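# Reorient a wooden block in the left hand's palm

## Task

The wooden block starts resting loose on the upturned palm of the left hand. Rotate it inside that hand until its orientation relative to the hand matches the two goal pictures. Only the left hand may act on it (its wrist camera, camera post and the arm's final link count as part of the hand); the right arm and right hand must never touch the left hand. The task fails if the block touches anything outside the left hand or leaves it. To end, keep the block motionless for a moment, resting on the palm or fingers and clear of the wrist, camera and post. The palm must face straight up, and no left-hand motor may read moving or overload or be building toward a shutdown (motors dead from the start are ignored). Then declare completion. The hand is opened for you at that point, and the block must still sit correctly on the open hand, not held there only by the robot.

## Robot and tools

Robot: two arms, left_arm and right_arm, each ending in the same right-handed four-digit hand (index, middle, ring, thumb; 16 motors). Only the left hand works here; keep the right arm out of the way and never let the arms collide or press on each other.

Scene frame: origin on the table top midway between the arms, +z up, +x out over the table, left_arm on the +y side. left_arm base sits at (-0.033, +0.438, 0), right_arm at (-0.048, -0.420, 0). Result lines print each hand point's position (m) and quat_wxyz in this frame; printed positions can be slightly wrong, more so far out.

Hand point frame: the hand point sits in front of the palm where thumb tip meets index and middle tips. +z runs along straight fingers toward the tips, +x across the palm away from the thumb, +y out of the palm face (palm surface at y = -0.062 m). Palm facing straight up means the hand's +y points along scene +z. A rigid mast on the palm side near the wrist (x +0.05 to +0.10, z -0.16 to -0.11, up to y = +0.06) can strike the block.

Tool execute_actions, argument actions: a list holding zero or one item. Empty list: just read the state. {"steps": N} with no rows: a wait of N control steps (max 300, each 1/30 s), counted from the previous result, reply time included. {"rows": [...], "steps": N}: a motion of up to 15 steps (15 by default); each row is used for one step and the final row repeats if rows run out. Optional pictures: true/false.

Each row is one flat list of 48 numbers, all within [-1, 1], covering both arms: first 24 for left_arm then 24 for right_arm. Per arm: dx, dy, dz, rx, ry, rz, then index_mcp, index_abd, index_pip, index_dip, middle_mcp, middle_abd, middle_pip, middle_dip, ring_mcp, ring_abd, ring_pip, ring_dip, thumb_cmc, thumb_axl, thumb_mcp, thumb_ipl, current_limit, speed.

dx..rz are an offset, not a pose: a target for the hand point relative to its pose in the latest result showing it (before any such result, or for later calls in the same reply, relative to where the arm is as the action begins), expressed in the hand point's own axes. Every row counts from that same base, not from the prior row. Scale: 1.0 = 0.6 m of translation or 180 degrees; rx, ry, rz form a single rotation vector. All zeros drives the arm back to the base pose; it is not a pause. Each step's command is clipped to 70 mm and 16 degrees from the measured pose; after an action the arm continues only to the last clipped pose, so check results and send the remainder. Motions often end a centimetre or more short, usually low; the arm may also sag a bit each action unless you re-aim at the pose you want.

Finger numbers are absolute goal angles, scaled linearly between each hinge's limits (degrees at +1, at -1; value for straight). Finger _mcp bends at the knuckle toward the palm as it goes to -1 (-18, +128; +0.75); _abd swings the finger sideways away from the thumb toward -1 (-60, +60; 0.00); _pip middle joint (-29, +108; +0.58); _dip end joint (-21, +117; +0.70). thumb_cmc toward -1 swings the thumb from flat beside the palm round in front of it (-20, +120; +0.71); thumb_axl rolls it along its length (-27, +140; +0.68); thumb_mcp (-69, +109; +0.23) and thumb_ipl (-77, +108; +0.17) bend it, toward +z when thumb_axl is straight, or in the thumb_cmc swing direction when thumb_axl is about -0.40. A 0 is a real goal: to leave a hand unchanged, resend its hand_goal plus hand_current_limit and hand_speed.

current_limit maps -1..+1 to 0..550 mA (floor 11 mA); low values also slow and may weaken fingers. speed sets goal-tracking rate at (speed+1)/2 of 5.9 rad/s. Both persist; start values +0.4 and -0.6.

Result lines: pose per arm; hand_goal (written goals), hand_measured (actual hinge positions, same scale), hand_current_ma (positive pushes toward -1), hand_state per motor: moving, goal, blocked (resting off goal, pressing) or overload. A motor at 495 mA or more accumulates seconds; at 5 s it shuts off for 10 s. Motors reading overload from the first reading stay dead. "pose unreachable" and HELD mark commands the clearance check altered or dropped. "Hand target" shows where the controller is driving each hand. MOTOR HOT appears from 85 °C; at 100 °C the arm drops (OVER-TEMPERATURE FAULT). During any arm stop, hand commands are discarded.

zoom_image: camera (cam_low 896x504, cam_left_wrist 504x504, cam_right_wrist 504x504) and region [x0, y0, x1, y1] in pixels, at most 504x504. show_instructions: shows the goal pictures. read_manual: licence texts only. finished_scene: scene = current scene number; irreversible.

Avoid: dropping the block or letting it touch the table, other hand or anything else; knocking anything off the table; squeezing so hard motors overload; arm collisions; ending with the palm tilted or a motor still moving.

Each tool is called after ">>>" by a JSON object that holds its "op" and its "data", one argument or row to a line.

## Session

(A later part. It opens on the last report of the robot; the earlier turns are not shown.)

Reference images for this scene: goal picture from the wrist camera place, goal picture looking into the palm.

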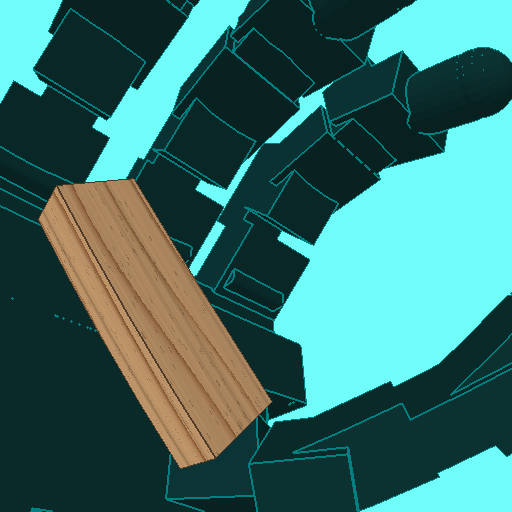

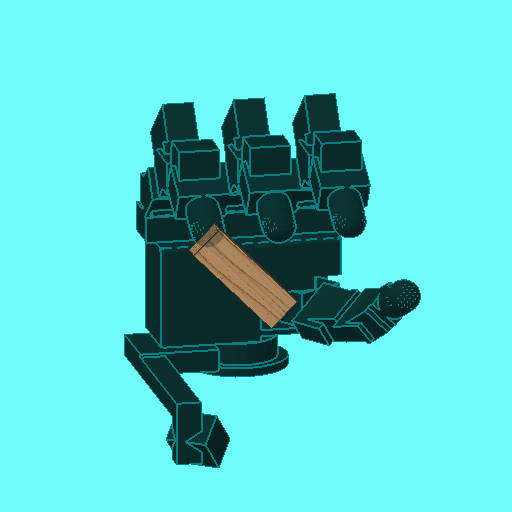

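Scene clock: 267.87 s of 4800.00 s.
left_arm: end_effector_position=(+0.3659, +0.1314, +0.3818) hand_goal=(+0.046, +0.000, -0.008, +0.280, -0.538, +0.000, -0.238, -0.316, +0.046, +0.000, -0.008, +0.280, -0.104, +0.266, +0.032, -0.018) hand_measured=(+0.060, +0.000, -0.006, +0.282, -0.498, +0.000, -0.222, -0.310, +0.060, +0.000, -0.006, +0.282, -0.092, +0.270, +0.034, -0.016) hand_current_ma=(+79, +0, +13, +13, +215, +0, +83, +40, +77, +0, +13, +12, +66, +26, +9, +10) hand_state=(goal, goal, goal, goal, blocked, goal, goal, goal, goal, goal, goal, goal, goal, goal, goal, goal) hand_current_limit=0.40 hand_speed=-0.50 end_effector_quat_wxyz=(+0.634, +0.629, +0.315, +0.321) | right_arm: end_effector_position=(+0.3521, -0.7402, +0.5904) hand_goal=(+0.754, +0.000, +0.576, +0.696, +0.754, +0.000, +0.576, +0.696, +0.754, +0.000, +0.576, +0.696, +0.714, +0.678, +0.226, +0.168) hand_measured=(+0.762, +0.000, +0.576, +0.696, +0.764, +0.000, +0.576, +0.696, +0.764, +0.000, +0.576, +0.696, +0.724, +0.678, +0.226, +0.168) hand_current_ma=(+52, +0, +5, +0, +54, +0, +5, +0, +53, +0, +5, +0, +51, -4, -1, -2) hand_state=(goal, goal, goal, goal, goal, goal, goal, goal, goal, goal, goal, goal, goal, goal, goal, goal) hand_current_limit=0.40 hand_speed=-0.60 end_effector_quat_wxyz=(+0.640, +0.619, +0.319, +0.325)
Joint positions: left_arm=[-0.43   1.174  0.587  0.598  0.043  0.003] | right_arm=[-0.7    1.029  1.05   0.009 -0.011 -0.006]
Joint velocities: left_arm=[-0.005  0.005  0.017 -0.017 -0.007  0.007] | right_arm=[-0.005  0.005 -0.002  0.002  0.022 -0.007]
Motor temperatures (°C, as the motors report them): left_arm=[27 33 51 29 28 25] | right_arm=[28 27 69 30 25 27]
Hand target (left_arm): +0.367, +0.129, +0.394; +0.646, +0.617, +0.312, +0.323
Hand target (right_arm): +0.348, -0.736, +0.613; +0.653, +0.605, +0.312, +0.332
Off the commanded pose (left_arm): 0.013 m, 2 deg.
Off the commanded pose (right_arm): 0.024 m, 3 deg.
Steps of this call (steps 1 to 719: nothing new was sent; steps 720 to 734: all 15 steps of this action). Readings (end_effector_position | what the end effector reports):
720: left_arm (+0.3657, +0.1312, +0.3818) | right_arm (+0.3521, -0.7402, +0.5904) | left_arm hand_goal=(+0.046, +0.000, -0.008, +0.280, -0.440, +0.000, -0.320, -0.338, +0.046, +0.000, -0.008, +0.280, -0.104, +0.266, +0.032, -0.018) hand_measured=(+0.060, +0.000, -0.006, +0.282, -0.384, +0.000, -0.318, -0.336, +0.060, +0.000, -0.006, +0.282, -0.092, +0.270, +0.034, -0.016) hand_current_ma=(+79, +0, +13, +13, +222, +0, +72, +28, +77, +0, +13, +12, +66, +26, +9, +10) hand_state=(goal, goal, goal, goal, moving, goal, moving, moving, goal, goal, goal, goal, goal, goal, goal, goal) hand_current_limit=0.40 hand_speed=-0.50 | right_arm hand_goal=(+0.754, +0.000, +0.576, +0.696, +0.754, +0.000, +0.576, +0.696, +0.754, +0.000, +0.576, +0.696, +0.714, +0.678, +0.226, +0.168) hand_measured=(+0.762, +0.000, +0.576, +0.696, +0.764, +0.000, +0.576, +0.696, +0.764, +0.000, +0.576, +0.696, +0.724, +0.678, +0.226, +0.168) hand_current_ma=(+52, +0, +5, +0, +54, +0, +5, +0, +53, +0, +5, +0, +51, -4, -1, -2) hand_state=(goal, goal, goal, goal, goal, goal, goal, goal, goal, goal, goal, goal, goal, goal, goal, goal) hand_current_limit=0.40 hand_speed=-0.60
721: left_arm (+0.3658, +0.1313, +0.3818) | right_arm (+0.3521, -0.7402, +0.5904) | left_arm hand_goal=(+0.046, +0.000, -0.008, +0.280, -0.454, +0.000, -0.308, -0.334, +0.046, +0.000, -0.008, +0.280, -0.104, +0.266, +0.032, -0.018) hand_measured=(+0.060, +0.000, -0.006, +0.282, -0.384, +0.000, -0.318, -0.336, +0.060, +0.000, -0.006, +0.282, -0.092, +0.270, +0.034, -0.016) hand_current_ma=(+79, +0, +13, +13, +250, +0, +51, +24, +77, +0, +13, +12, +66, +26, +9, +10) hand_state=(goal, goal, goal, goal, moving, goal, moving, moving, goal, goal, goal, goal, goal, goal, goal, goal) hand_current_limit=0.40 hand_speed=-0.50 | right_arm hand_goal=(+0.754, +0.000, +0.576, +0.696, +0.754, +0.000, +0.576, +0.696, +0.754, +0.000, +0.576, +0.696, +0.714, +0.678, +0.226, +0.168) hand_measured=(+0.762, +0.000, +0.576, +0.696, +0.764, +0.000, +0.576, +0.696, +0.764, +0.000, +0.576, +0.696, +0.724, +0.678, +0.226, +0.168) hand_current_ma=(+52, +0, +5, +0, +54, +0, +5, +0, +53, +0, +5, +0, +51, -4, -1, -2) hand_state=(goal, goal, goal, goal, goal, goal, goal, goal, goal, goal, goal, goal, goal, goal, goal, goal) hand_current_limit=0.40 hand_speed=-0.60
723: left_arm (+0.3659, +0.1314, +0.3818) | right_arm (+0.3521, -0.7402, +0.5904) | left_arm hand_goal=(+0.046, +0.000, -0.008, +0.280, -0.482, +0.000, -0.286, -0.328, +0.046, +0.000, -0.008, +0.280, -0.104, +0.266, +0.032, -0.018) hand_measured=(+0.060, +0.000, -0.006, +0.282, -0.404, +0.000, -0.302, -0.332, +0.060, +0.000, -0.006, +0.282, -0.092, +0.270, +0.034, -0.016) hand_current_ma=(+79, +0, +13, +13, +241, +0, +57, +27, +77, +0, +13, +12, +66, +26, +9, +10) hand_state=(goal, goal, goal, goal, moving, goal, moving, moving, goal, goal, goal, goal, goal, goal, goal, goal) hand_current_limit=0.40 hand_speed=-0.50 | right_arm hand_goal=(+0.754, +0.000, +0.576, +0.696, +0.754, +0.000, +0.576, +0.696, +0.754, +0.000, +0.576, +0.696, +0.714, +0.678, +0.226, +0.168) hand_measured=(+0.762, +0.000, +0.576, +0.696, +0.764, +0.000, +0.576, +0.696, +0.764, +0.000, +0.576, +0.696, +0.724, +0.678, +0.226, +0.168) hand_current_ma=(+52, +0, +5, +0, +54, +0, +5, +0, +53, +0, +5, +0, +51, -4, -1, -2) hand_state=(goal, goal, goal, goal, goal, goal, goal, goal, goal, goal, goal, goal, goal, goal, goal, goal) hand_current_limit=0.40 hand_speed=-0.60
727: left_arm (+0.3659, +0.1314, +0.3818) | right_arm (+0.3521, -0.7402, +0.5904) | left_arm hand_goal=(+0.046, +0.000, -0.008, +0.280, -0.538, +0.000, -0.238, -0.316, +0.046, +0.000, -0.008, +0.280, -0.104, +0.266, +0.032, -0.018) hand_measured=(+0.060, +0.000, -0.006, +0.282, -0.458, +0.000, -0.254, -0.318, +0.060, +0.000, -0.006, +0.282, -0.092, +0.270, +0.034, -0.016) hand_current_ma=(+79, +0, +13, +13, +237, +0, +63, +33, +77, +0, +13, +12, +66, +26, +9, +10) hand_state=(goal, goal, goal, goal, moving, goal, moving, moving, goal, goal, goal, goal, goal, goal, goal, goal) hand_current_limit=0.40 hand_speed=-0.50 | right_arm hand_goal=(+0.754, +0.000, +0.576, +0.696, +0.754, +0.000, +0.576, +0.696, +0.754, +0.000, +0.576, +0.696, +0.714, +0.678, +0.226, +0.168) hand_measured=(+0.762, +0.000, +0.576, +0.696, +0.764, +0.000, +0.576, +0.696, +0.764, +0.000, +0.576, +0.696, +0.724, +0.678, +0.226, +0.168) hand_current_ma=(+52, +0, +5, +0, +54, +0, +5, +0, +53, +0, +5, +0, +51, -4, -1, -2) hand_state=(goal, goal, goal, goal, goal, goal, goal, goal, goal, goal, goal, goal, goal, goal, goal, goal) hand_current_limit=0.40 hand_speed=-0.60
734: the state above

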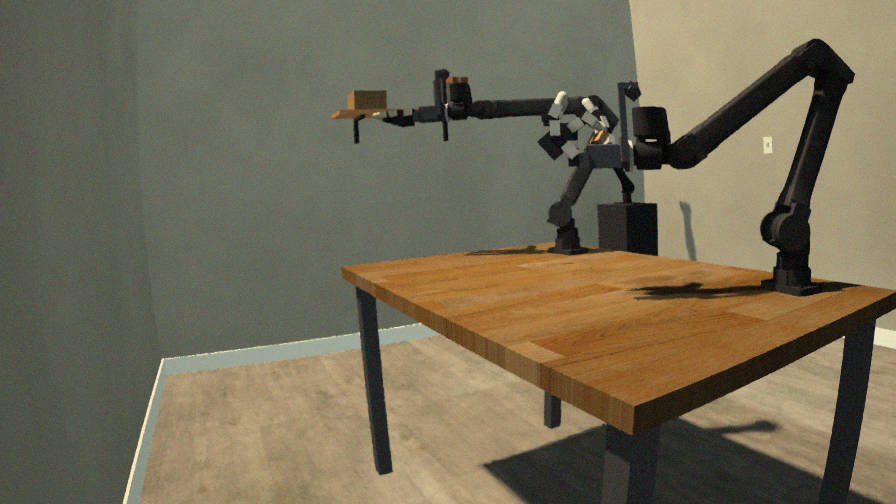

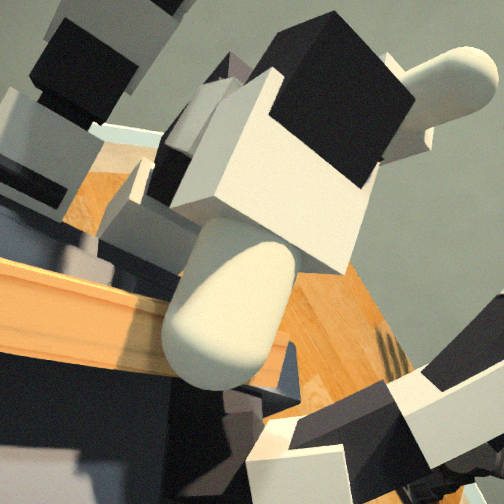

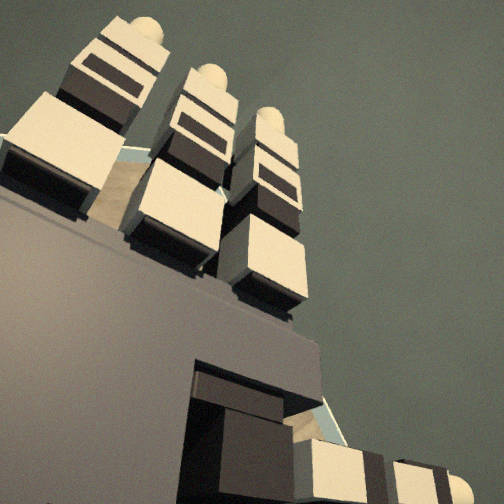

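>>> {"op": "execute_actions", "data": {
  "actions": [
    {"rows": [
[-0.0013,0.0205,0.0041,-0.0107,0,-0.003, 0.046,0,-0.008,0.28, -0.550,0,-0.233,-0.309, 0.046,0,-0.008,0.28, -0.104,0.266,0.032,-0.018, 0.4,-0.5, 0.0003,0.0393,-0.0075,-0.0139,0,0, 0.754,0,0.576,0.696, 0.754,0,0.576,0.696, 0.754,0,0.576,0.696, 0.714,0.678,0.226,0.168, 0.4,-0.6],
[-0.0013,0.0205,0.0041,-0.0107,0,-0.003, 0.046,0,-0.008,0.28, -0.563,0,-0.227,-0.301, 0.046,0,-0.008,0.28, -0.104,0.266,0.032,-0.018, 0.4,-0.5, 0.0003,0.0393,-0.0075,-0.0139,0,0, 0.754,0,0.576,0.696, 0.754,0,0.576,0.696, 0.754,0,0.576,0.696, 0.714,0.678,0.226,0.168, 0.4,-0.6],
[-0.0013,0.0205,0.0041,-0.0107,0,-0.003, 0.046,0,-0.008,0.28, -0.575,0,-0.222,-0.293, 0.046,0,-0.008,0.28, -0.104,0.266,0.032,-0.018, 0.4,-0.5, 0.0003,0.0393,-0.0075,-0.0139,0,0, 0.754,0,0.576,0.696, 0.754,0,0.576,0.696, 0.754,0,0.576,0.696, 0.714,0.678,0.226,0.168, 0.4,-0.6],
[-0.0013,0.0205,0.0041,-0.0107,0,-0.003, 0.046,0,-0.008,0.28, -0.588,0,-0.217,-0.286, 0.046,0,-0.008,0.28, -0.104,0.266,0.032,-0.018, 0.4,-0.5, 0.0003,0.0393,-0.0075,-0.0139,0,0, 0.754,0,0.576,0.696, 0.754,0,0.576,0.696, 0.754,0,0.576,0.696, 0.714,0.678,0.226,0.168, 0.4,-0.6],
[-0.0013,0.0205,0.0041,-0.0107,0,-0.003, 0.046,0,-0.008,0.28, -0.600,0,-0.212,-0.278, 0.046,0,-0.008,0.28, -0.104,0.266,0.032,-0.018, 0.4,-0.5, 0.0003,0.0393,-0.0075,-0.0139,0,0, 0.754,0,0.576,0.696, 0.754,0,0.576,0.696, 0.754,0,0.576,0.696, 0.714,0.678,0.226,0.168, 0.4,-0.6],
[-0.0013,0.0205,0.0041,-0.0107,0,-0.003, 0.046,0,-0.008,0.28, -0.613,0,-0.206,-0.270, 0.046,0,-0.008,0.28, -0.104,0.266,0.032,-0.018, 0.4,-0.5, 0.0003,0.0393,-0.0075,-0.0139,0,0, 0.754,0,0.576,0.696, 0.754,0,0.576,0.696, 0.754,0,0.576,0.696, 0.714,0.678,0.226,0.168, 0.4,-0.6],
[-0.0013,0.0205,0.0041,-0.0107,0,-0.003, 0.046,0,-0.008,0.28, -0.625,0,-0.201,-0.262, 0.046,0,-0.008,0.28, -0.104,0.266,0.032,-0.018, 0.4,-0.5, 0.0003,0.0393,-0.0075,-0.0139,0,0, 0.754,0,0.576,0.696, 0.754,0,0.576,0.696, 0.754,0,0.576,0.696, 0.714,0.678,0.226,0.168, 0.4,-0.6]
], "steps": 15}
  ]
}}

>>> {"op": "zoom_image", "data": {
  "camera": "cam_low",
  "region": [530, 85, 650, 175]
}}

Scene clock: 284.27 s of 4800.00 s.
left_arm: end_effector_position=(+0.3661, +0.1317, +0.3818) hand_goal=(+0.046, +0.000, -0.008, +0.280, -0.624, +0.000, -0.200, -0.262, +0.046, +0.000, -0.008, +0.280, -0.104, +0.266, +0.032, -0.018) hand_measured=(+0.060, +0.000, -0.006, +0.282, -0.624, +0.000, -0.204, -0.266, +0.060, +0.000, -0.006, +0.282, -0.092, +0.270, +0.034, -0.016) hand_current_ma=(+79, +0, +13, +13, -4, +0, -19, -19, +77, +0, +13, +12, +66, +26, +9, +10) hand_state=(goal, goal, goal, goal, goal, goal, goal, goal, goal, goal, goal, goal, goal, goal, goal, goal) hand_current_limit=0.40 hand_speed=-0.50 end_effector_quat_wxyz=(+0.634, +0.628, +0.316, +0.321) | right_arm: end_effector_position=(+0.3521, -0.7402, +0.5904) hand_goal=(+0.754, +0.000, +0.576, +0.696, +0.754, +0.000, +0.576, +0.696, +0.754, +0.000, +0.576, +0.696, +0.714, +0.678, +0.226, +0.168) hand_measured=(+0.762, +0.000, +0.576, +0.696, +0.764, +0.000, +0.576, +0.696, +0.764, +0.000, +0.576, +0.696, +0.724, +0.678, +0.226, +0.168) hand_current_ma=(+52, +0, +5, +0, +54, +0, +5, +0, +53, +0, +5, +0, +51, -4, -1, -2) hand_state=(goal, goal, goal, goal, goal, goal, goal, goal, goal, goal, goal, goal, goal, goal, goal, goal) hand_current_limit=0.40 hand_speed=-0.60 end_effector_quat_wxyz=(+0.640, +0.619, +0.319, +0.325)
Joint positions: left_arm=[-0.43   1.174  0.587  0.598  0.042  0.003] | right_arm=[-0.7    1.029  1.05   0.009 -0.011 -0.006]
Joint velocities: left_arm=[ 0.005 -0.005 -0.007  0.002 -0.037 -0.007] | right_arm=[-0.005 -0.005  0.007  0.002  0.066 -0.022]
Motor temperatures (°C, as the motors report them): left_arm=[27 33 51 30 28 25] | right_arm=[28 27 70 30 25 27]
Hand target (left_arm): +0.367, +0.130, +0.394; +0.646, +0.617, +0.313, +0.323
Hand target (right_arm): +0.348, -0.736, +0.613; +0.653, +0.605, +0.312, +0.332
Off the commanded pose (left_arm): 0.013 m, 2 deg.
Off the commanded pose (right_arm): 0.024 m, 3 deg.
Steps of this call (steps 1 to 477: nothing new was sent; steps 478 to 492: all 15 steps of this action). Readings (end_effector_position | what the end effector reports):
478: left_arm (+0.3659, +0.1315, +0.3818) | right_arm (+0.3521, -0.7402, +0.5904) | left_arm hand_goal=(+0.046, +0.000, -0.008, +0.280, -0.550, +0.000, -0.232, -0.308, +0.046, +0.000, -0.008, +0.280, -0.104, +0.266, +0.032, -0.018) hand_measured=(+0.060, +0.000, -0.006, +0.282, -0.498, +0.000, -0.222, -0.310, +0.060, +0.000, -0.006, +0.282, -0.092, +0.270, +0.034, -0.016) hand_current_ma=(+79, +0, +13, +13, +215, +0, +83, +40, +77, +0, +13, +12, +66, +26, +9, +10) hand_state=(goal, goal, goal, goal, moving, goal, moving, moving, goal, goal, goal, goal, goal, goal, goal, goal) hand_current_limit=0.40 hand_speed=-0.50 | right_arm hand_goal=(+0.754, +0.000, +0.576, +0.696, +0.754, +0.000, +0.576, +0.696, +0.754, +0.000, +0.576, +0.696, +0.714, +0.678, +0.226, +0.168) hand_measured=(+0.762, +0.000, +0.576, +0.696, +0.764, +0.000, +0.576, +0.696, +0.764, +0.000, +0.576, +0.696, +0.724, +0.678, +0.226, +0.168) hand_current_ma=(+52, +0, +5, +0, +54, +0, +5, +0, +53, +0, +5, +0, +51, -4, -1, -2) hand_state=(goal, goal, goal, goal, goal, goal, goal, goal, goal, goal, goal, goal, goal, goal, goal, goal) hand_current_limit=0.40 hand_speed=-0.60
479: left_arm (+0.3660, +0.1316, +0.3818) | right_arm (+0.3521, -0.7402, +0.5904) | left_arm hand_goal=(+0.046, +0.000, -0.008, +0.280, -0.562, +0.000, -0.226, -0.300, +0.046, +0.000, -0.008, +0.280, -0.104, +0.266, +0.032, -0.018) hand_measured=(+0.060, +0.000, -0.006, +0.282, -0.498, +0.000, -0.222, -0.310, +0.060, +0.000, -0.006, +0.282, -0.092, +0.270, +0.034, -0.016) hand_current_ma=(+79, +0, +13, +13, +239, +0, +72, +24, +77, +0, +13, +12, +66, +26, +9, +10) hand_state=(goal, goal, goal, goal, moving, goal, moving, moving, goal, goal, goal, goal, goal, goal, goal, goal) hand_current_limit=0.40 hand_speed=-0.50 | right_arm hand_goal=(+0.754, +0.000, +0.576, +0.696, +0.754, +0.000, +0.576, +0.696, +0.754, +0.000, +0.576, +0.696, +0.714, +0.678, +0.226, +0.168) hand_measured=(+0.762, +0.000, +0.576, +0.696, +0.764, +0.000, +0.576, +0.696, +0.764, +0.000, +0.576, +0.696, +0.724, +0.678, +0.226, +0.168) hand_current_ma=(+52, +0, +5, +0, +54, +0, +5, +0, +53, +0, +5, +0, +51, -4, -1, -2) hand_state=(goal, goal, goal, goal, goal, goal, goal, goal, goal, goal, goal, goal, goal, goal, goal, goal) hand_current_limit=0.40 hand_speed=-0.60
481: left_arm (+0.3661, +0.1316, +0.3818) | right_arm (+0.3521, -0.7402, +0.5904) | left_arm hand_goal=(+0.046, +0.000, -0.008, +0.280, -0.588, +0.000, -0.216, -0.286, +0.046, +0.000, -0.008, +0.280, -0.104, +0.266, +0.032, -0.018) hand_measured=(+0.060, +0.000, -0.006, +0.282, -0.514, +0.000, -0.214, -0.298, +0.060, +0.000, -0.006, +0.282, -0.092, +0.270, +0.034, -0.016) hand_current_ma=(+79, +0, +13, +13, +232, +0, +79, +30, +77, +0, +13, +12, +66, +26, +9, +10) hand_state=(goal, goal, goal, goal, moving, goal, moving, moving, goal, goal, goal, goal, goal, goal, goal, goal) hand_current_limit=0.40 hand_speed=-0.50 | right_arm hand_goal=(+0.754, +0.000, +0.576, +0.696, +0.754, +0.000, +0.576, +0.696, +0.754, +0.000, +0.576, +0.696, +0.714, +0.678, +0.226, +0.168) hand_measured=(+0.762, +0.000, +0.576, +0.696, +0.764, +0.000, +0.576, +0.696, +0.764, +0.000, +0.576, +0.696, +0.724, +0.678, +0.226, +0.168) hand_current_ma=(+52, +0, +5, +0, +54, +0, +5, +0, +53, +0, +5, +0, +51, -4, -1, -2) hand_state=(goal, goal, goal, goal, goal, goal, goal, goal, goal, goal, goal, goal, goal, goal, goal, goal) hand_current_limit=0.40 hand_speed=-0.60
485: left_arm (+0.3661, +0.1317, +0.3818) | right_arm (+0.3521, -0.7402, +0.5904) | left_arm hand_goal=(+0.046, +0.000, -0.008, +0.280, -0.624, +0.000, -0.200, -0.262, +0.046, +0.000, -0.008, +0.280, -0.104, +0.266, +0.032, -0.018) hand_measured=(+0.060, +0.000, -0.006, +0.282, -0.590, +0.000, -0.204, -0.274, +0.060, +0.000, -0.006, +0.282, -0.092, +0.270, +0.034, -0.016) hand_current_ma=(+79, +0, +13, +13, +12, +0, -15, -29, +77, +0, +13, +12, +66, +26, +9, +10) hand_state=(goal, goal, goal, goal, moving, goal, moving, moving, goal, goal, goal, goal, goal, goal, goal, goal) hand_current_limit=0.40 hand_speed=-0.50 | right_arm hand_goal=(+0.754, +0.000, +0.576, +0.696, +0.754, +0.000, +0.576, +0.696, +0.754, +0.000, +0.576, +0.696, +0.714, +0.678, +0.226, +0.168) hand_measured=(+0.762, +0.000, +0.576, +0.696, +0.764, +0.000, +0.576, +0.696, +0.764, +0.000, +0.576, +0.696, +0.724, +0.678, +0.226, +0.168) hand_current_ma=(+52, +0, +5, +0, +54, +0, +5, +0, +53, +0, +5, +0, +51, -4, -1, -2) hand_state=(goal, goal, goal, goal, goal, goal, goal, goal, goal, goal, goal, goal, goal, goal, goal, goal) hand_current_limit=0.40 hand_speed=-0.60
492: the state above

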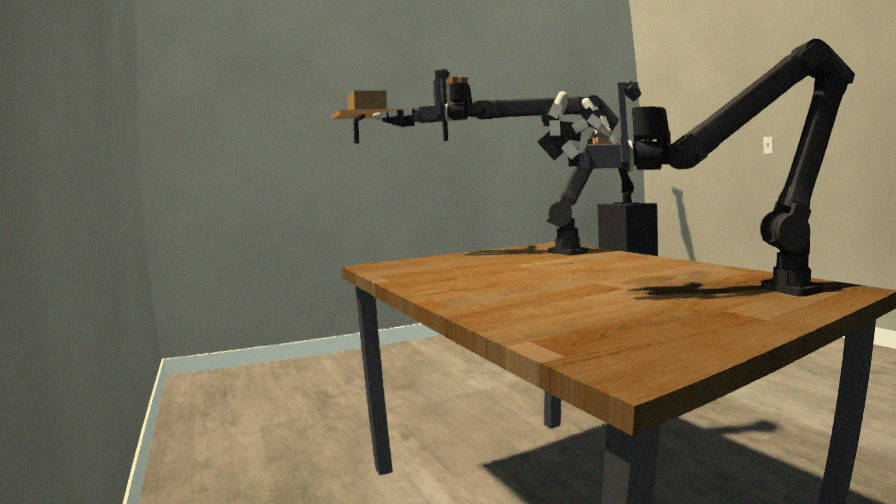

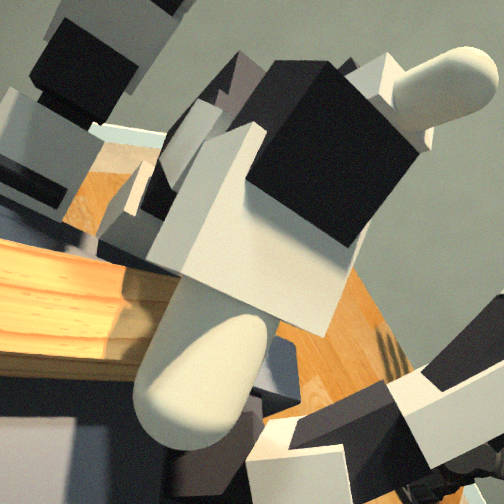

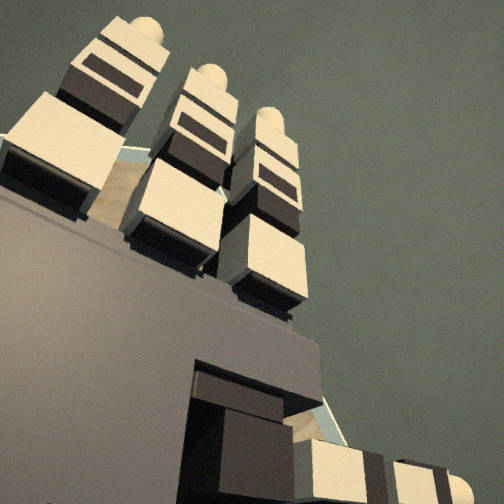

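Region (530, 85, 650, 175) of cam_low's 896x504 image, scaled by 4.200, with more detail than that image has; it fills the top 378 rows of this view, and the rest is white.

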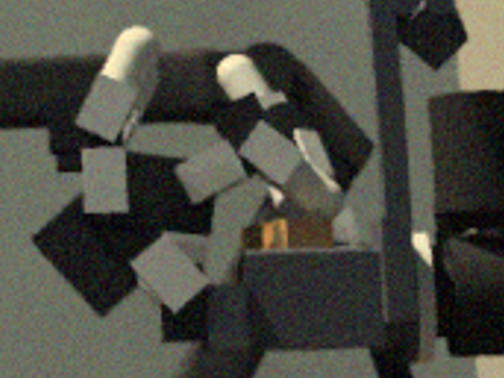

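>>> {"op": "zoom_image", "data": {
  "camera": "cam_left_wrist",
  "region": [0, 200, 320, 440]
}}

Region (0, 200, 320, 440) of cam_left_wrist's 504x504 image, scaled by 1.575, with more detail than that image has; it fills the top 378 rows of this view, and the rest is white.

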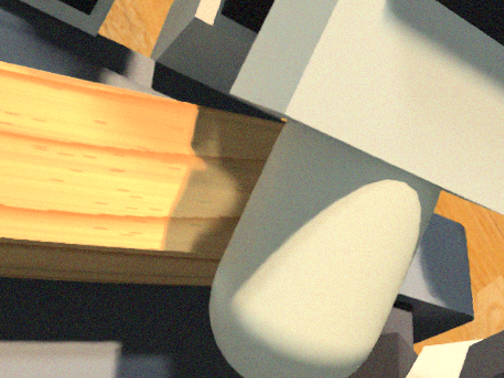

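>>> {"op": "execute_actions", "data": {
  "actions": [
    {"rows": [
[-0.0019,0.0205,0.0041,-0.0107,0,-0.003, 0.046,0,-0.008,0.28, -0.591,0,-0.201,-0.253, 0.046,0,-0.008,0.28, -0.104,0.266,0.032,-0.018, 0.4,-0.5, 0.0003,0.0393,-0.0075,-0.0139,0,0, 0.754,0,0.576,0.696, 0.754,0,0.576,0.696, 0.754,0,0.576,0.696, 0.714,0.678,0.226,0.168, 0.4,-0.6],
[-0.0019,0.0205,0.0041,-0.0107,0,-0.003, 0.046,0,-0.008,0.28, -0.558,0,-0.235,-0.244, 0.046,0,-0.008,0.28, -0.104,0.266,0.032,-0.018, 0.4,-0.5, 0.0003,0.0393,-0.0075,-0.0139,0,0, 0.754,0,0.576,0.696, 0.754,0,0.576,0.696, 0.754,0,0.576,0.696, 0.714,0.678,0.226,0.168, 0.4,-0.6],
[-0.0019,0.0205,0.0041,-0.0107,0,-0.003, 0.046,0,-0.008,0.28, -0.524,0,-0.269,-0.234, 0.046,0,-0.008,0.28, -0.104,0.266,0.032,-0.018, 0.4,-0.5, 0.0003,0.0393,-0.0075,-0.0139,0,0, 0.754,0,0.576,0.696, 0.754,0,0.576,0.696, 0.754,0,0.576,0.696, 0.714,0.678,0.226,0.168, 0.4,-0.6],
[-0.0019,0.0205,0.0041,-0.0107,0,-0.003, 0.046,0,-0.008,0.28, -0.490,0,-0.303,-0.225, 0.046,0,-0.008,0.28, -0.104,0.266,0.032,-0.018, 0.4,-0.5, 0.0003,0.0393,-0.0075,-0.0139,0,0, 0.754,0,0.576,0.696, 0.754,0,0.576,0.696, 0.754,0,0.576,0.696, 0.714,0.678,0.226,0.168, 0.4,-0.6],
[-0.0019,0.0205,0.0041,-0.0107,0,-0.003, 0.046,0,-0.008,0.28, -0.457,0,-0.337,-0.216, 0.046,0,-0.008,0.28, -0.104,0.266,0.032,-0.018, 0.4,-0.5, 0.0003,0.0393,-0.0075,-0.0139,0,0, 0.754,0,0.576,0.696, 0.754,0,0.576,0.696, 0.754,0,0.576,0.696, 0.714,0.678,0.226,0.168, 0.4,-0.6],
[-0.0019,0.0205,0.0041,-0.0107,0,-0.003, 0.046,0,-0.008,0.28, -0.423,0,-0.371,-0.207, 0.046,0,-0.008,0.28, -0.104,0.266,0.032,-0.018, 0.4,-0.5, 0.0003,0.0393,-0.0075,-0.0139,0,0, 0.754,0,0.576,0.696, 0.754,0,0.576,0.696, 0.754,0,0.576,0.696, 0.714,0.678,0.226,0.168, 0.4,-0.6],
[-0.0019,0.0205,0.0041,-0.0107,0,-0.003, 0.046,0,-0.008,0.28, -0.389,0,-0.404,-0.198, 0.046,0,-0.008,0.28, -0.104,0.266,0.032,-0.018, 0.4,-0.5, 0.0003,0.0393,-0.0075,-0.0139,0,0, 0.754,0,0.576,0.696, 0.754,0,0.576,0.696, 0.754,0,0.576,0.696, 0.714,0.678,0.226,0.168, 0.4,-0.6],
[-0.0019,0.0205,0.0041,-0.0107,0,-0.003, 0.046,0,-0.008,0.28, -0.355,0,-0.438,-0.188, 0.046,0,-0.008,0.28, -0.104,0.266,0.032,-0.018, 0.4,-0.5, 0.0003,0.0393,-0.0075,-0.0139,0,0, 0.754,0,0.576,0.696, 0.754,0,0.576,0.696, 0.754,0,0.576,0.696, 0.714,0.678,0.226,0.168, 0.4,-0.6],
[-0.0019,0.0205,0.0041,-0.0107,0,-0.003, 0.046,0,-0.008,0.28, -0.322,0,-0.472,-0.179, 0.046,0,-0.008,0.28, -0.104,0.266,0.032,-0.018, 0.4,-0.5, 0.0003,0.0393,-0.0075,-0.0139,0,0, 0.754,0,0.576,0.696, 0.754,0,0.576,0.696, 0.754,0,0.576,0.696, 0.714,0.678,0.226,0.168, 0.4,-0.6],
[-0.0019,0.0205,0.0041,-0.0107,0,-0.003, 0.046,0,-0.008,0.28, -0.288,0,-0.506,-0.170, 0.046,0,-0.008,0.28, -0.104,0.266,0.032,-0.018, 0.4,-0.5, 0.0003,0.0393,-0.0075,-0.0139,0,0, 0.754,0,0.576,0.696, 0.754,0,0.576,0.696, 0.754,0,0.576,0.696, 0.714,0.678,0.226,0.168, 0.4,-0.6],
[-0.0019,0.0205,0.0041,-0.0107,0,-0.003, 0.046,0,-0.008,0.28, -0.254,0,-0.540,-0.161, 0.046,0,-0.008,0.28, -0.104,0.266,0.032,-0.018, 0.4,-0.5, 0.0003,0.0393,-0.0075,-0.0139,0,0, 0.754,0,0.576,0.696, 0.754,0,0.576,0.696, 0.754,0,0.576,0.696, 0.714,0.678,0.226,0.168, 0.4,-0.6],
[-0.0019,0.0205,0.0041,-0.0107,0,-0.003, 0.046,0,-0.008,0.28, -0.221,0,-0.574,-0.152, 0.046,0,-0.008,0.28, -0.104,0.266,0.032,-0.018, 0.4,-0.5, 0.0003,0.0393,-0.0075,-0.0139,0,0, 0.754,0,0.576,0.696, 0.754,0,0.576,0.696, 0.754,0,0.576,0.696, 0.714,0.678,0.226,0.168, 0.4,-0.6],
[-0.0019,0.0205,0.0041,-0.0107,0,-0.003, 0.046,0,-0.008,0.28, -0.187,0,-0.608,-0.142, 0.046,0,-0.008,0.28, -0.104,0.266,0.032,-0.018, 0.4,-0.5, 0.0003,0.0393,-0.0075,-0.0139,0,0, 0.754,0,0.576,0.696, 0.754,0,0.576,0.696, 0.754,0,0.576,0.696, 0.714,0.678,0.226,0.168, 0.4,-0.6],
[-0.0019,0.0205,0.0041,-0.0107,0,-0.003, 0.046,0,-0.008,0.28, -0.153,0,-0.642,-0.133, 0.046,0,-0.008,0.28, -0.104,0.266,0.032,-0.018, 0.4,-0.5, 0.0003,0.0393,-0.0075,-0.0139,0,0, 0.754,0,0.576,0.696, 0.754,0,0.576,0.696, 0.754,0,0.576,0.696, 0.714,0.678,0.226,0.168, 0.4,-0.6]
], "steps": 15}
  ]
}}

>>> {"op": "execute_actions", "data": {
  "actions": [
    {"steps": 10}
  ]
}}

Scene clock: 344.77 s of 4800.00 s.
left_arm: end_effector_position=(+0.3665, +0.1321, +0.3819) hand_goal=(+0.046, +0.000, -0.008, +0.280, -0.152, +0.000, -0.642, -0.132, +0.046, +0.000, -0.008, +0.280, -0.104, +0.266, +0.032, -0.018) hand_measured=(+0.060, +0.000, -0.006, +0.282, -0.256, +0.000, -0.586, -0.152, +0.060, +0.000, -0.006, +0.282, -0.092, +0.270, +0.034, -0.016) hand_current_ma=(+79, +0, +13, +13, -55, +0, +42, -32, +77, +0, +13, +12, +66, +26, +9, +10) hand_state=(goal, goal, goal, goal, moving, goal, moving, moving, goal, goal, goal, goal, goal, goal, goal, goal) hand_current_limit=0.40 hand_speed=-0.50 end_effector_quat_wxyz=(+0.634, +0.628, +0.317, +0.322) | right_arm: end_effector_position=(+0.3521, -0.7402, +0.5904) hand_goal=(+0.754, +0.000, +0.576, +0.696, +0.754, +0.000, +0.576, +0.696, +0.754, +0.000, +0.576, +0.696, +0.714, +0.678, +0.226, +0.168) hand_measured=(+0.762, +0.000, +0.576, +0.696, +0.764, +0.000, +0.576, +0.696, +0.764, +0.000, +0.576, +0.696, +0.724, +0.678, +0.226, +0.168) hand_current_ma=(+52, +0, +5, +0, +54, +0, +5, +0, +53, +0, +5, +0, +51, -4, -1, -2) hand_state=(goal, goal, goal, goal, goal, goal, goal, goal, goal, goal, goal, goal, goal, goal, goal, goal) hand_current_limit=0.40 hand_speed=-0.60 end_effector_quat_wxyz=(+0.640, +0.619, +0.319, +0.325)
Joint positions: left_arm=[-0.43   1.174  0.587  0.598  0.039  0.002] | right_arm=[-0.7    1.029  1.05   0.009 -0.011 -0.006]
Joint velocities: left_arm=[-0.015 -0.024  0.002  0.007 -0.037  0.037] | right_arm=[-0.015 -0.005 -0.017 -0.007 -0.139 -0.037]
Motor temperatures (°C, as the motors report them): left_arm=[27 33 51 30 28 25] | right_arm=[28 27 71 30 25 27]
Hand target (left_arm): +0.367, +0.130, +0.394; +0.646, +0.616, +0.313, +0.323
Hand target (right_arm): +0.348, -0.736, +0.613; +0.653, +0.605, +0.312, +0.332
Off the commanded pose (left_arm): 0.013 m, 2 deg.
Off the commanded pose (right_arm): 0.024 m, 3 deg.
Steps of this call (steps 1 to 1800: nothing new was sent; steps 1801 to 1815: all 15 steps of this action). Readings (end_effector_position | what the end effector reports):
1801: left_arm (+0.3663, +0.1318, +0.3818) | right_arm (+0.3521, -0.7402, +0.5904) | left_arm hand_goal=(+0.046, +0.000, -0.008, +0.280, -0.590, +0.000, -0.200, -0.252, +0.046, +0.000, -0.008, +0.280, -0.104, +0.266, +0.032, -0.018) hand_measured=(+0.060, +0.000, -0.006, +0.282, -0.624, +0.000, -0.204, -0.266, +0.060, +0.000, -0.006, +0.282, -0.092, +0.270, +0.034, -0.016) hand_current_ma=(+79, +0, +13, +13, -4, +0, -19, -19, +77, +0, +13, +12, +66, +26, +9, +10) hand_state=(goal, goal, goal, goal, moving, goal, goal, moving, goal, goal, goal, goal, goal, goal, goal, goal) hand_current_limit=0.40 hand_speed=-0.50 | right_arm hand_goal=(+0.754, +0.000, +0.576, +0.696, +0.754, +0.000, +0.576, +0.696, +0.754, +0.000, +0.576, +0.696, +0.714, +0.678, +0.226, +0.168) hand_measured=(+0.762, +0.000, +0.576, +0.696, +0.764, +0.000, +0.576, +0.696, +0.764, +0.000, +0.576, +0.696, +0.724, +0.678, +0.226, +0.168) hand_current_ma=(+52, +0, +5, +0, +54, +0, +5, +0, +53, +0, +5, +0, +51, -4, -1, -2) hand_state=(goal, goal, goal, goal, goal, goal, goal, goal, goal, goal, goal, goal, goal, goal, goal, goal) hand_current_limit=0.40 hand_speed=-0.60
1802: left_arm (+0.3664, +0.1320, +0.3819) | right_arm (+0.3521, -0.7402, +0.5904) | left_arm hand_goal=(+0.046, +0.000, -0.008, +0.280, -0.558, +0.000, -0.234, -0.244, +0.046, +0.000, -0.008, +0.280, -0.104, +0.266, +0.032, -0.018) hand_measured=(+0.060, +0.000, -0.006, +0.282, -0.624, +0.000, -0.204, -0.266, +0.060, +0.000, -0.006, +0.282, -0.092, +0.270, +0.034, -0.016) hand_current_ma=(+79, +0, +13, +13, -85, +0, -19, -38, +77, +0, +13, +12, +66, +26, +9, +10) hand_state=(goal, goal, goal, goal, moving, goal, moving, moving, goal, goal, goal, goal, goal, goal, goal, goal) hand_current_limit=0.40 hand_speed=-0.50 | right_arm hand_goal=(+0.754, +0.000, +0.576, +0.696, +0.754, +0.000, +0.576, +0.696, +0.754, +0.000, +0.576, +0.696, +0.714, +0.678, +0.226, +0.168) hand_measured=(+0.762, +0.000, +0.576, +0.696, +0.764, +0.000, +0.576, +0.696, +0.764, +0.000, +0.576, +0.696, +0.724, +0.678, +0.226, +0.168) hand_current_ma=(+52, +0, +5, +0, +54, +0, +5, +0, +53, +0, +5, +0, +51, -4, -1, -2) hand_state=(goal, goal, goal, goal, goal, goal, goal, goal, goal, goal, goal, goal, goal, goal, goal, goal) hand_current_limit=0.40 hand_speed=-0.60
1804: left_arm (+0.3665, +0.1320, +0.3819) | right_arm (+0.3521, -0.7402, +0.5904) | left_arm hand_goal=(+0.046, +0.000, -0.008, +0.280, -0.490, +0.000, -0.302, -0.224, +0.046, +0.000, -0.008, +0.280, -0.104, +0.266, +0.032, -0.018) hand_measured=(+0.060, +0.000, -0.006, +0.282, -0.588, +0.000, -0.220, -0.252, +0.060, +0.000, -0.006, +0.282, -0.092, +0.270, +0.034, -0.016) hand_current_ma=(+79, +0, +13, +13, -82, +0, +52, -33, +77, +0, +13, +12, +66, +26, +9, +10) hand_state=(goal, goal, goal, goal, moving, goal, moving, moving, goal, goal, goal, goal, goal, goal, goal, goal) hand_current_limit=0.40 hand_speed=-0.50 | right_arm hand_goal=(+0.754, +0.000, +0.576, +0.696, +0.754, +0.000, +0.576, +0.696, +0.754, +0.000, +0.576, +0.696, +0.714, +0.678, +0.226, +0.168) hand_measured=(+0.762, +0.000, +0.576, +0.696, +0.764, +0.000, +0.576, +0.696, +0.764, +0.000, +0.576, +0.696, +0.724, +0.678, +0.226, +0.168) hand_current_ma=(+52, +0, +5, +0, +54, +0, +5, +0, +53, +0, +5, +0, +51, -4, -1, -2) hand_state=(goal, goal, goal, goal, goal, goal, goal, goal, goal, goal, goal, goal, goal, goal, goal, goal) hand_current_limit=0.40 hand_speed=-0.60
1808: left_arm (+0.3665, +0.1321, +0.3819) | right_arm (+0.3521, -0.7402, +0.5904) | left_arm hand_goal=(+0.046, +0.000, -0.008, +0.280, -0.354, +0.000, -0.438, -0.188, +0.046, +0.000, -0.008, +0.280, -0.104, +0.266, +0.032, -0.018) hand_measured=(+0.060, +0.000, -0.006, +0.282, -0.472, +0.000, -0.348, -0.216, +0.060, +0.000, -0.006, +0.282, -0.092, +0.270, +0.034, -0.016) hand_current_ma=(+79, +0, +13, +13, -75, +0, +42, -28, +77, +0, +13, +12, +66, +26, +9, +10) hand_state=(goal, goal, goal, goal, moving, goal, moving, moving, goal, goal, goal, goal, goal, goal, goal, goal) hand_current_limit=0.40 hand_speed=-0.50 | right_arm hand_goal=(+0.754, +0.000, +0.576, +0.696, +0.754, +0.000, +0.576, +0.696, +0.754, +0.000, +0.576, +0.696, +0.714, +0.678, +0.226, +0.168) hand_measured=(+0.762, +0.000, +0.576, +0.696, +0.764, +0.000, +0.576, +0.696, +0.764, +0.000, +0.576, +0.696, +0.724, +0.678, +0.226, +0.168) hand_current_ma=(+52, +0, +5, +0, +54, +0, +5, +0, +53, +0, +5, +0, +51, -4, -1, -2) hand_state=(goal, goal, goal, goal, goal, goal, goal, goal, goal, goal, goal, goal, goal, goal, goal, goal) hand_current_limit=0.40 hand_speed=-0.60
1815: the state above

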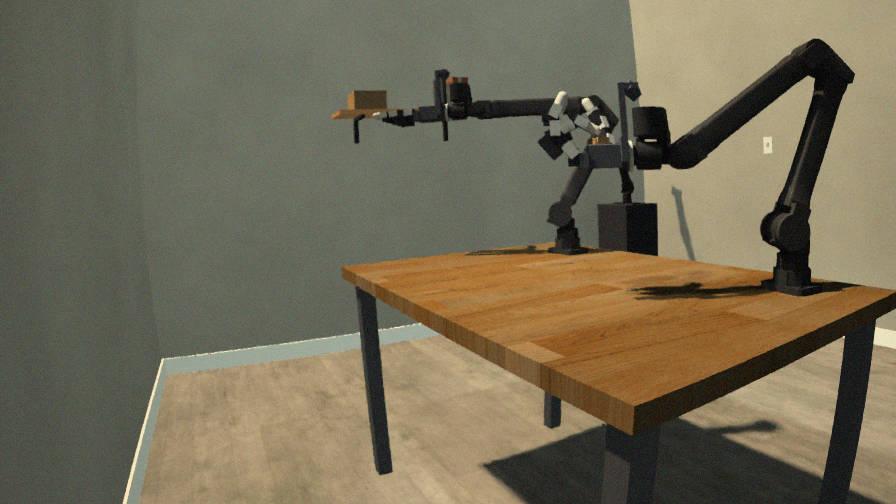

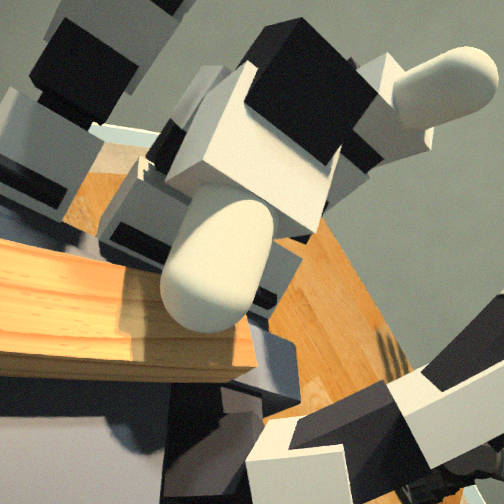

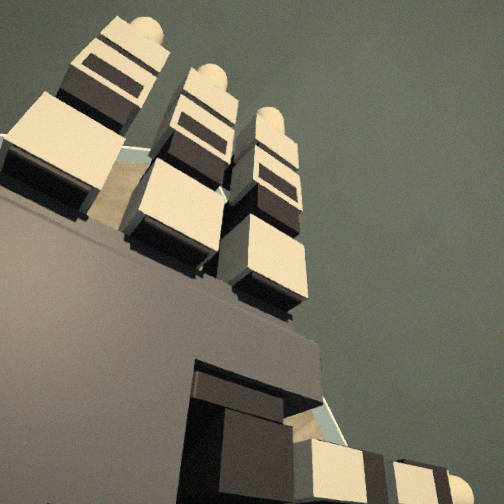

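Scene clock: 345.10 s of 4800.00 s.
left_arm: end_effector_position=(+0.3665, +0.1321, +0.3819) hand_goal=(+0.046, +0.000, -0.008, +0.280, -0.152, +0.000, -0.642, -0.132, +0.046, +0.000, -0.008, +0.280, -0.104, +0.266, +0.032, -0.018) hand_measured=(+0.060, +0.000, -0.006, +0.282, -0.152, +0.000, -0.642, -0.136, +0.060, +0.000, -0.006, +0.282, -0.092, +0.270, +0.034, -0.016) hand_current_ma=(+79, +0, +13, +13, -3, +0, +0, -20, +77, +0, +13, +12, +66, +26, +9, +10) hand_state=(goal, goal, goal, goal, goal, goal, goal, goal, goal, goal, goal, goal, goal, goal, goal, goal) hand_current_limit=0.40 hand_speed=-0.50 end_effector_quat_wxyz=(+0.634, +0.628, +0.317, +0.322) | right_arm: end_effector_position=(+0.3521, -0.7402, +0.5904) hand_goal=(+0.754, +0.000, +0.576, +0.696, +0.754, +0.000, +0.576, +0.696, +0.754, +0.000, +0.576, +0.696, +0.714, +0.678, +0.226, +0.168) hand_measured=(+0.762, +0.000, +0.576, +0.696, +0.764, +0.000, +0.576, +0.696, +0.764, +0.000, +0.576, +0.696, +0.724, +0.678, +0.226, +0.168) hand_current_ma=(+52, +0, +5, +0, +54, +0, +5, +0, +53, +0, +5, +0, +51, -4, -1, -2) hand_state=(goal, goal, goal, goal, goal, goal, goal, goal, goal, goal, goal, goal, goal, goal, goal, goal) hand_current_limit=0.40 hand_speed=-0.60 end_effector_quat_wxyz=(+0.640, +0.619, +0.319, +0.325)
Joint positions: left_arm=[-0.43   1.174  0.587  0.598  0.039  0.002] | right_arm=[-0.7    1.029  1.05   0.009 -0.011 -0.006]
Joint velocities: left_arm=[-0.015 -0.015 -0.017 -0.007 -0.037 -0.066] | right_arm=[-0.015  0.005 -0.007 -0.007 -0.007  0.022]
Motor temperatures (°C, as the motors report them): left_arm=[27 33 51 30 28 25] | right_arm=[28 27 71 30 25 27]
Hand target (left_arm): +0.367, +0.130, +0.394; +0.646, +0.616, +0.313, +0.323
Hand target (right_arm): +0.348, -0.736, +0.613; +0.653, +0.605, +0.312, +0.332
Off the commanded pose (left_arm): 0.013 m, 2 deg.
Off the commanded pose (right_arm): 0.024 m, 3 deg.
Steps of this call (steps 1 to 10: nothing new was sent). Readings (end_effector_position | what the end effector reports):
1: left_arm (+0.3665, +0.1321, +0.3819) | right_arm (+0.3521, -0.7402, +0.5904) | left_arm hand_goal=(+0.046, +0.000, -0.008, +0.280, -0.152, +0.000, -0.642, -0.132, +0.046, +0.000, -0.008, +0.280, -0.104, +0.266, +0.032, -0.018) hand_measured=(+0.060, +0.000, -0.006, +0.282, -0.224, +0.000, -0.618, -0.142, +0.060, +0.000, -0.006, +0.282, -0.092, +0.270, +0.034, -0.016) hand_current_ma=(+79, +0, +13, +13, -54, +0, -18, -13, +77, +0, +13, +12, +66, +26, +9, +10) hand_state=(goal, goal, goal, goal, moving, goal, moving, moving, goal, goal, goal, goal, goal, goal, goal, goal) hand_current_limit=0.40 hand_speed=-0.50 | right_arm hand_goal=(+0.754, +0.000, +0.576, +0.696, +0.754, +0.000, +0.576, +0.696, +0.754, +0.000, +0.576, +0.696, +0.714, +0.678, +0.226, +0.168) hand_measured=(+0.762, +0.000, +0.576, +0.696, +0.764, +0.000, +0.576, +0.696, +0.764, +0.000, +0.576, +0.696, +0.724, +0.678, +0.226, +0.168) hand_current_ma=(+52, +0, +5, +0, +54, +0, +5, +0, +53, +0, +5, +0, +51, -4, -1, -2) hand_state=(goal, goal, goal, goal, goal, goal, goal, goal, goal, goal, goal, goal, goal, goal, goal, goal) hand_current_limit=0.40 hand_speed=-0.60
2: left_arm (+0.3665, +0.1321, +0.3819) | right_arm (+0.3521, -0.7402, +0.5904) | left_arm hand_goal=(+0.046, +0.000, -0.008, +0.280, -0.152, +0.000, -0.642, -0.132, +0.046, +0.000, -0.008, +0.280, -0.104, +0.266, +0.032, -0.018) hand_measured=(+0.060, +0.000, -0.006, +0.282, -0.192, +0.000, -0.636, -0.138, +0.060, +0.000, -0.006, +0.282, -0.092, +0.270, +0.034, -0.016) hand_current_ma=(+79, +0, +13, +13, -20, +0, -11, -17, +77, +0, +13, +12, +66, +26, +9, +10) hand_state=(goal, goal, goal, goal, moving, goal, moving, moving, goal, goal, goal, goal, goal, goal, goal, goal) hand_current_limit=0.40 hand_speed=-0.50 | right_arm hand_goal=(+0.754, +0.000, +0.576, +0.696, +0.754, +0.000, +0.576, +0.696, +0.754, +0.000, +0.576, +0.696, +0.714, +0.678, +0.226, +0.168) hand_measured=(+0.762, +0.000, +0.576, +0.696, +0.764, +0.000, +0.576, +0.696, +0.764, +0.000, +0.576, +0.696, +0.724, +0.678, +0.226, +0.168) hand_current_ma=(+52, +0, +5, +0, +54, +0, +5, +0, +53, +0, +5, +0, +51, -4, -1, -2) hand_state=(goal, goal, goal, goal, goal, goal, goal, goal, goal, goal, goal, goal, goal, goal, goal, goal) hand_current_limit=0.40 hand_speed=-0.60
4: left_arm (+0.3665, +0.1321, +0.3819) | right_arm (+0.3521, -0.7402, +0.5904) | left_arm hand_goal=(+0.046, +0.000, -0.008, +0.280, -0.152, +0.000, -0.642, -0.132, +0.046, +0.000, -0.008, +0.280, -0.104, +0.266, +0.032, -0.018) hand_measured=(+0.060, +0.000, -0.006, +0.282, -0.156, +0.000, -0.642, -0.136, +0.060, +0.000, -0.006, +0.282, -0.092, +0.270, +0.034, -0.016) hand_current_ma=(+79, +0, +13, +13, +7, +0, +0, -20, +77, +0, +13, +12, +66, +26, +9, +10) hand_state=(goal, goal, goal, goal, moving, goal, moving, goal, goal, goal, goal, goal, goal, goal, goal, goal) hand_current_limit=0.40 hand_speed=-0.50 | right_arm hand_goal=(+0.754, +0.000, +0.576, +0.696, +0.754, +0.000, +0.576, +0.696, +0.754, +0.000, +0.576, +0.696, +0.714, +0.678, +0.226, +0.168) hand_measured=(+0.762, +0.000, +0.576, +0.696, +0.764, +0.000, +0.576, +0.696, +0.764, +0.000, +0.576, +0.696, +0.724, +0.678, +0.226, +0.168) hand_current_ma=(+52, +0, +5, +0, +54, +0, +5, +0, +53, +0, +5, +0, +51, -4, -1, -2) hand_state=(goal, goal, goal, goal, goal, goal, goal, goal, goal, goal, goal, goal, goal, goal, goal, goal) hand_current_limit=0.40 hand_speed=-0.60
8: left_arm (+0.3665, +0.1321, +0.3819) | right_arm (+0.3521, -0.7402, +0.5904) | left_arm hand_goal=(+0.046, +0.000, -0.008, +0.280, -0.152, +0.000, -0.642, -0.132, +0.046, +0.000, -0.008, +0.280, -0.104, +0.266, +0.032, -0.018) hand_measured=(+0.060, +0.000, -0.006, +0.282, -0.152, +0.000, -0.642, -0.136, +0.060, +0.000, -0.006, +0.282, -0.092, +0.270, +0.034, -0.016) hand_current_ma=(+79, +0, +13, +13, -3, +0, +0, -20, +77, +0, +13, +12, +66, +26, +9, +10) hand_state=(goal, goal, goal, goal, goal, goal, goal, goal, goal, goal, goal, goal, goal, goal, goal, goal) hand_current_limit=0.40 hand_speed=-0.50 | right_arm hand_goal=(+0.754, +0.000, +0.576, +0.696, +0.754, +0.000, +0.576, +0.696, +0.754, +0.000, +0.576, +0.696, +0.714, +0.678, +0.226, +0.168) hand_measured=(+0.762, +0.000, +0.576, +0.696, +0.764, +0.000, +0.576, +0.696, +0.764, +0.000, +0.576, +0.696, +0.724, +0.678, +0.226, +0.168) hand_current_ma=(+52, +0, +5, +0, +54, +0, +5, +0, +53, +0, +5, +0, +51, -4, -1, -2) hand_state=(goal, goal, goal, goal, goal, goal, goal, goal, goal, goal, goal, goal, goal, goal, goal, goal) hand_current_limit=0.40 hand_speed=-0.60
10: the state above

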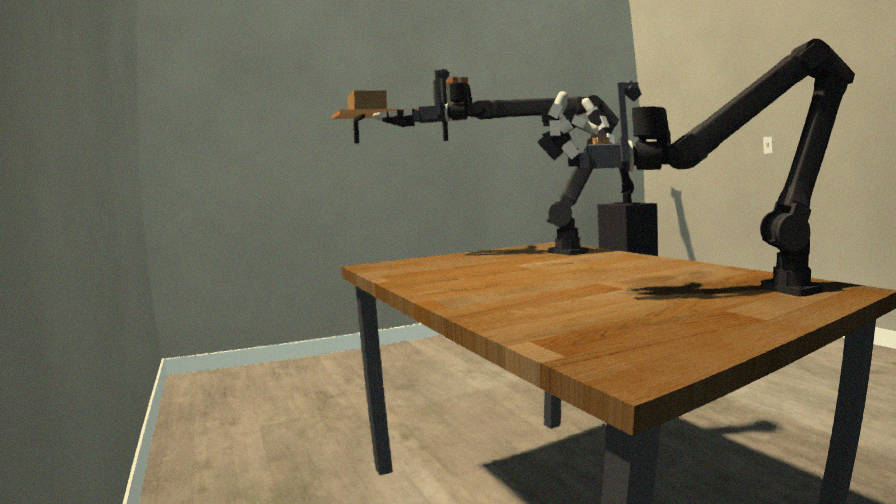

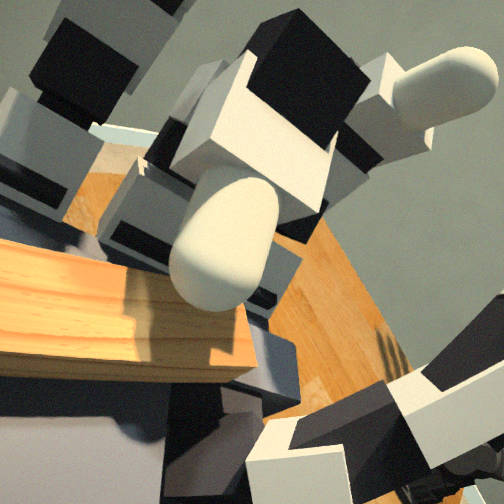

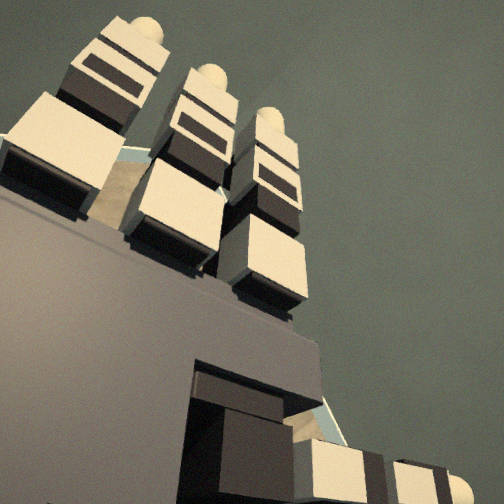

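>>> {"op": "zoom_image", "data": {
  "camera": "cam_left_wrist",
  "region": [0, 200, 320, 440]
}}

Region (0, 200, 320, 440) of cam_left_wrist's 504x504 image, scaled by 1.575, with more detail than that image has; it fills the top 378 rows of this view, and the rest is white.

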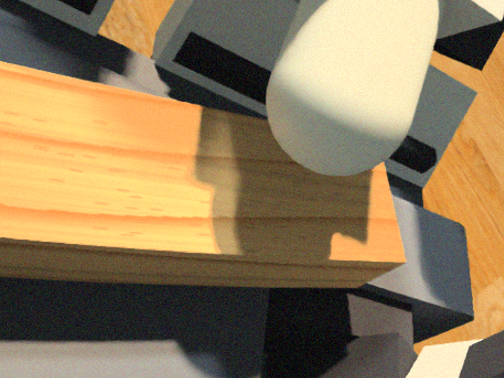

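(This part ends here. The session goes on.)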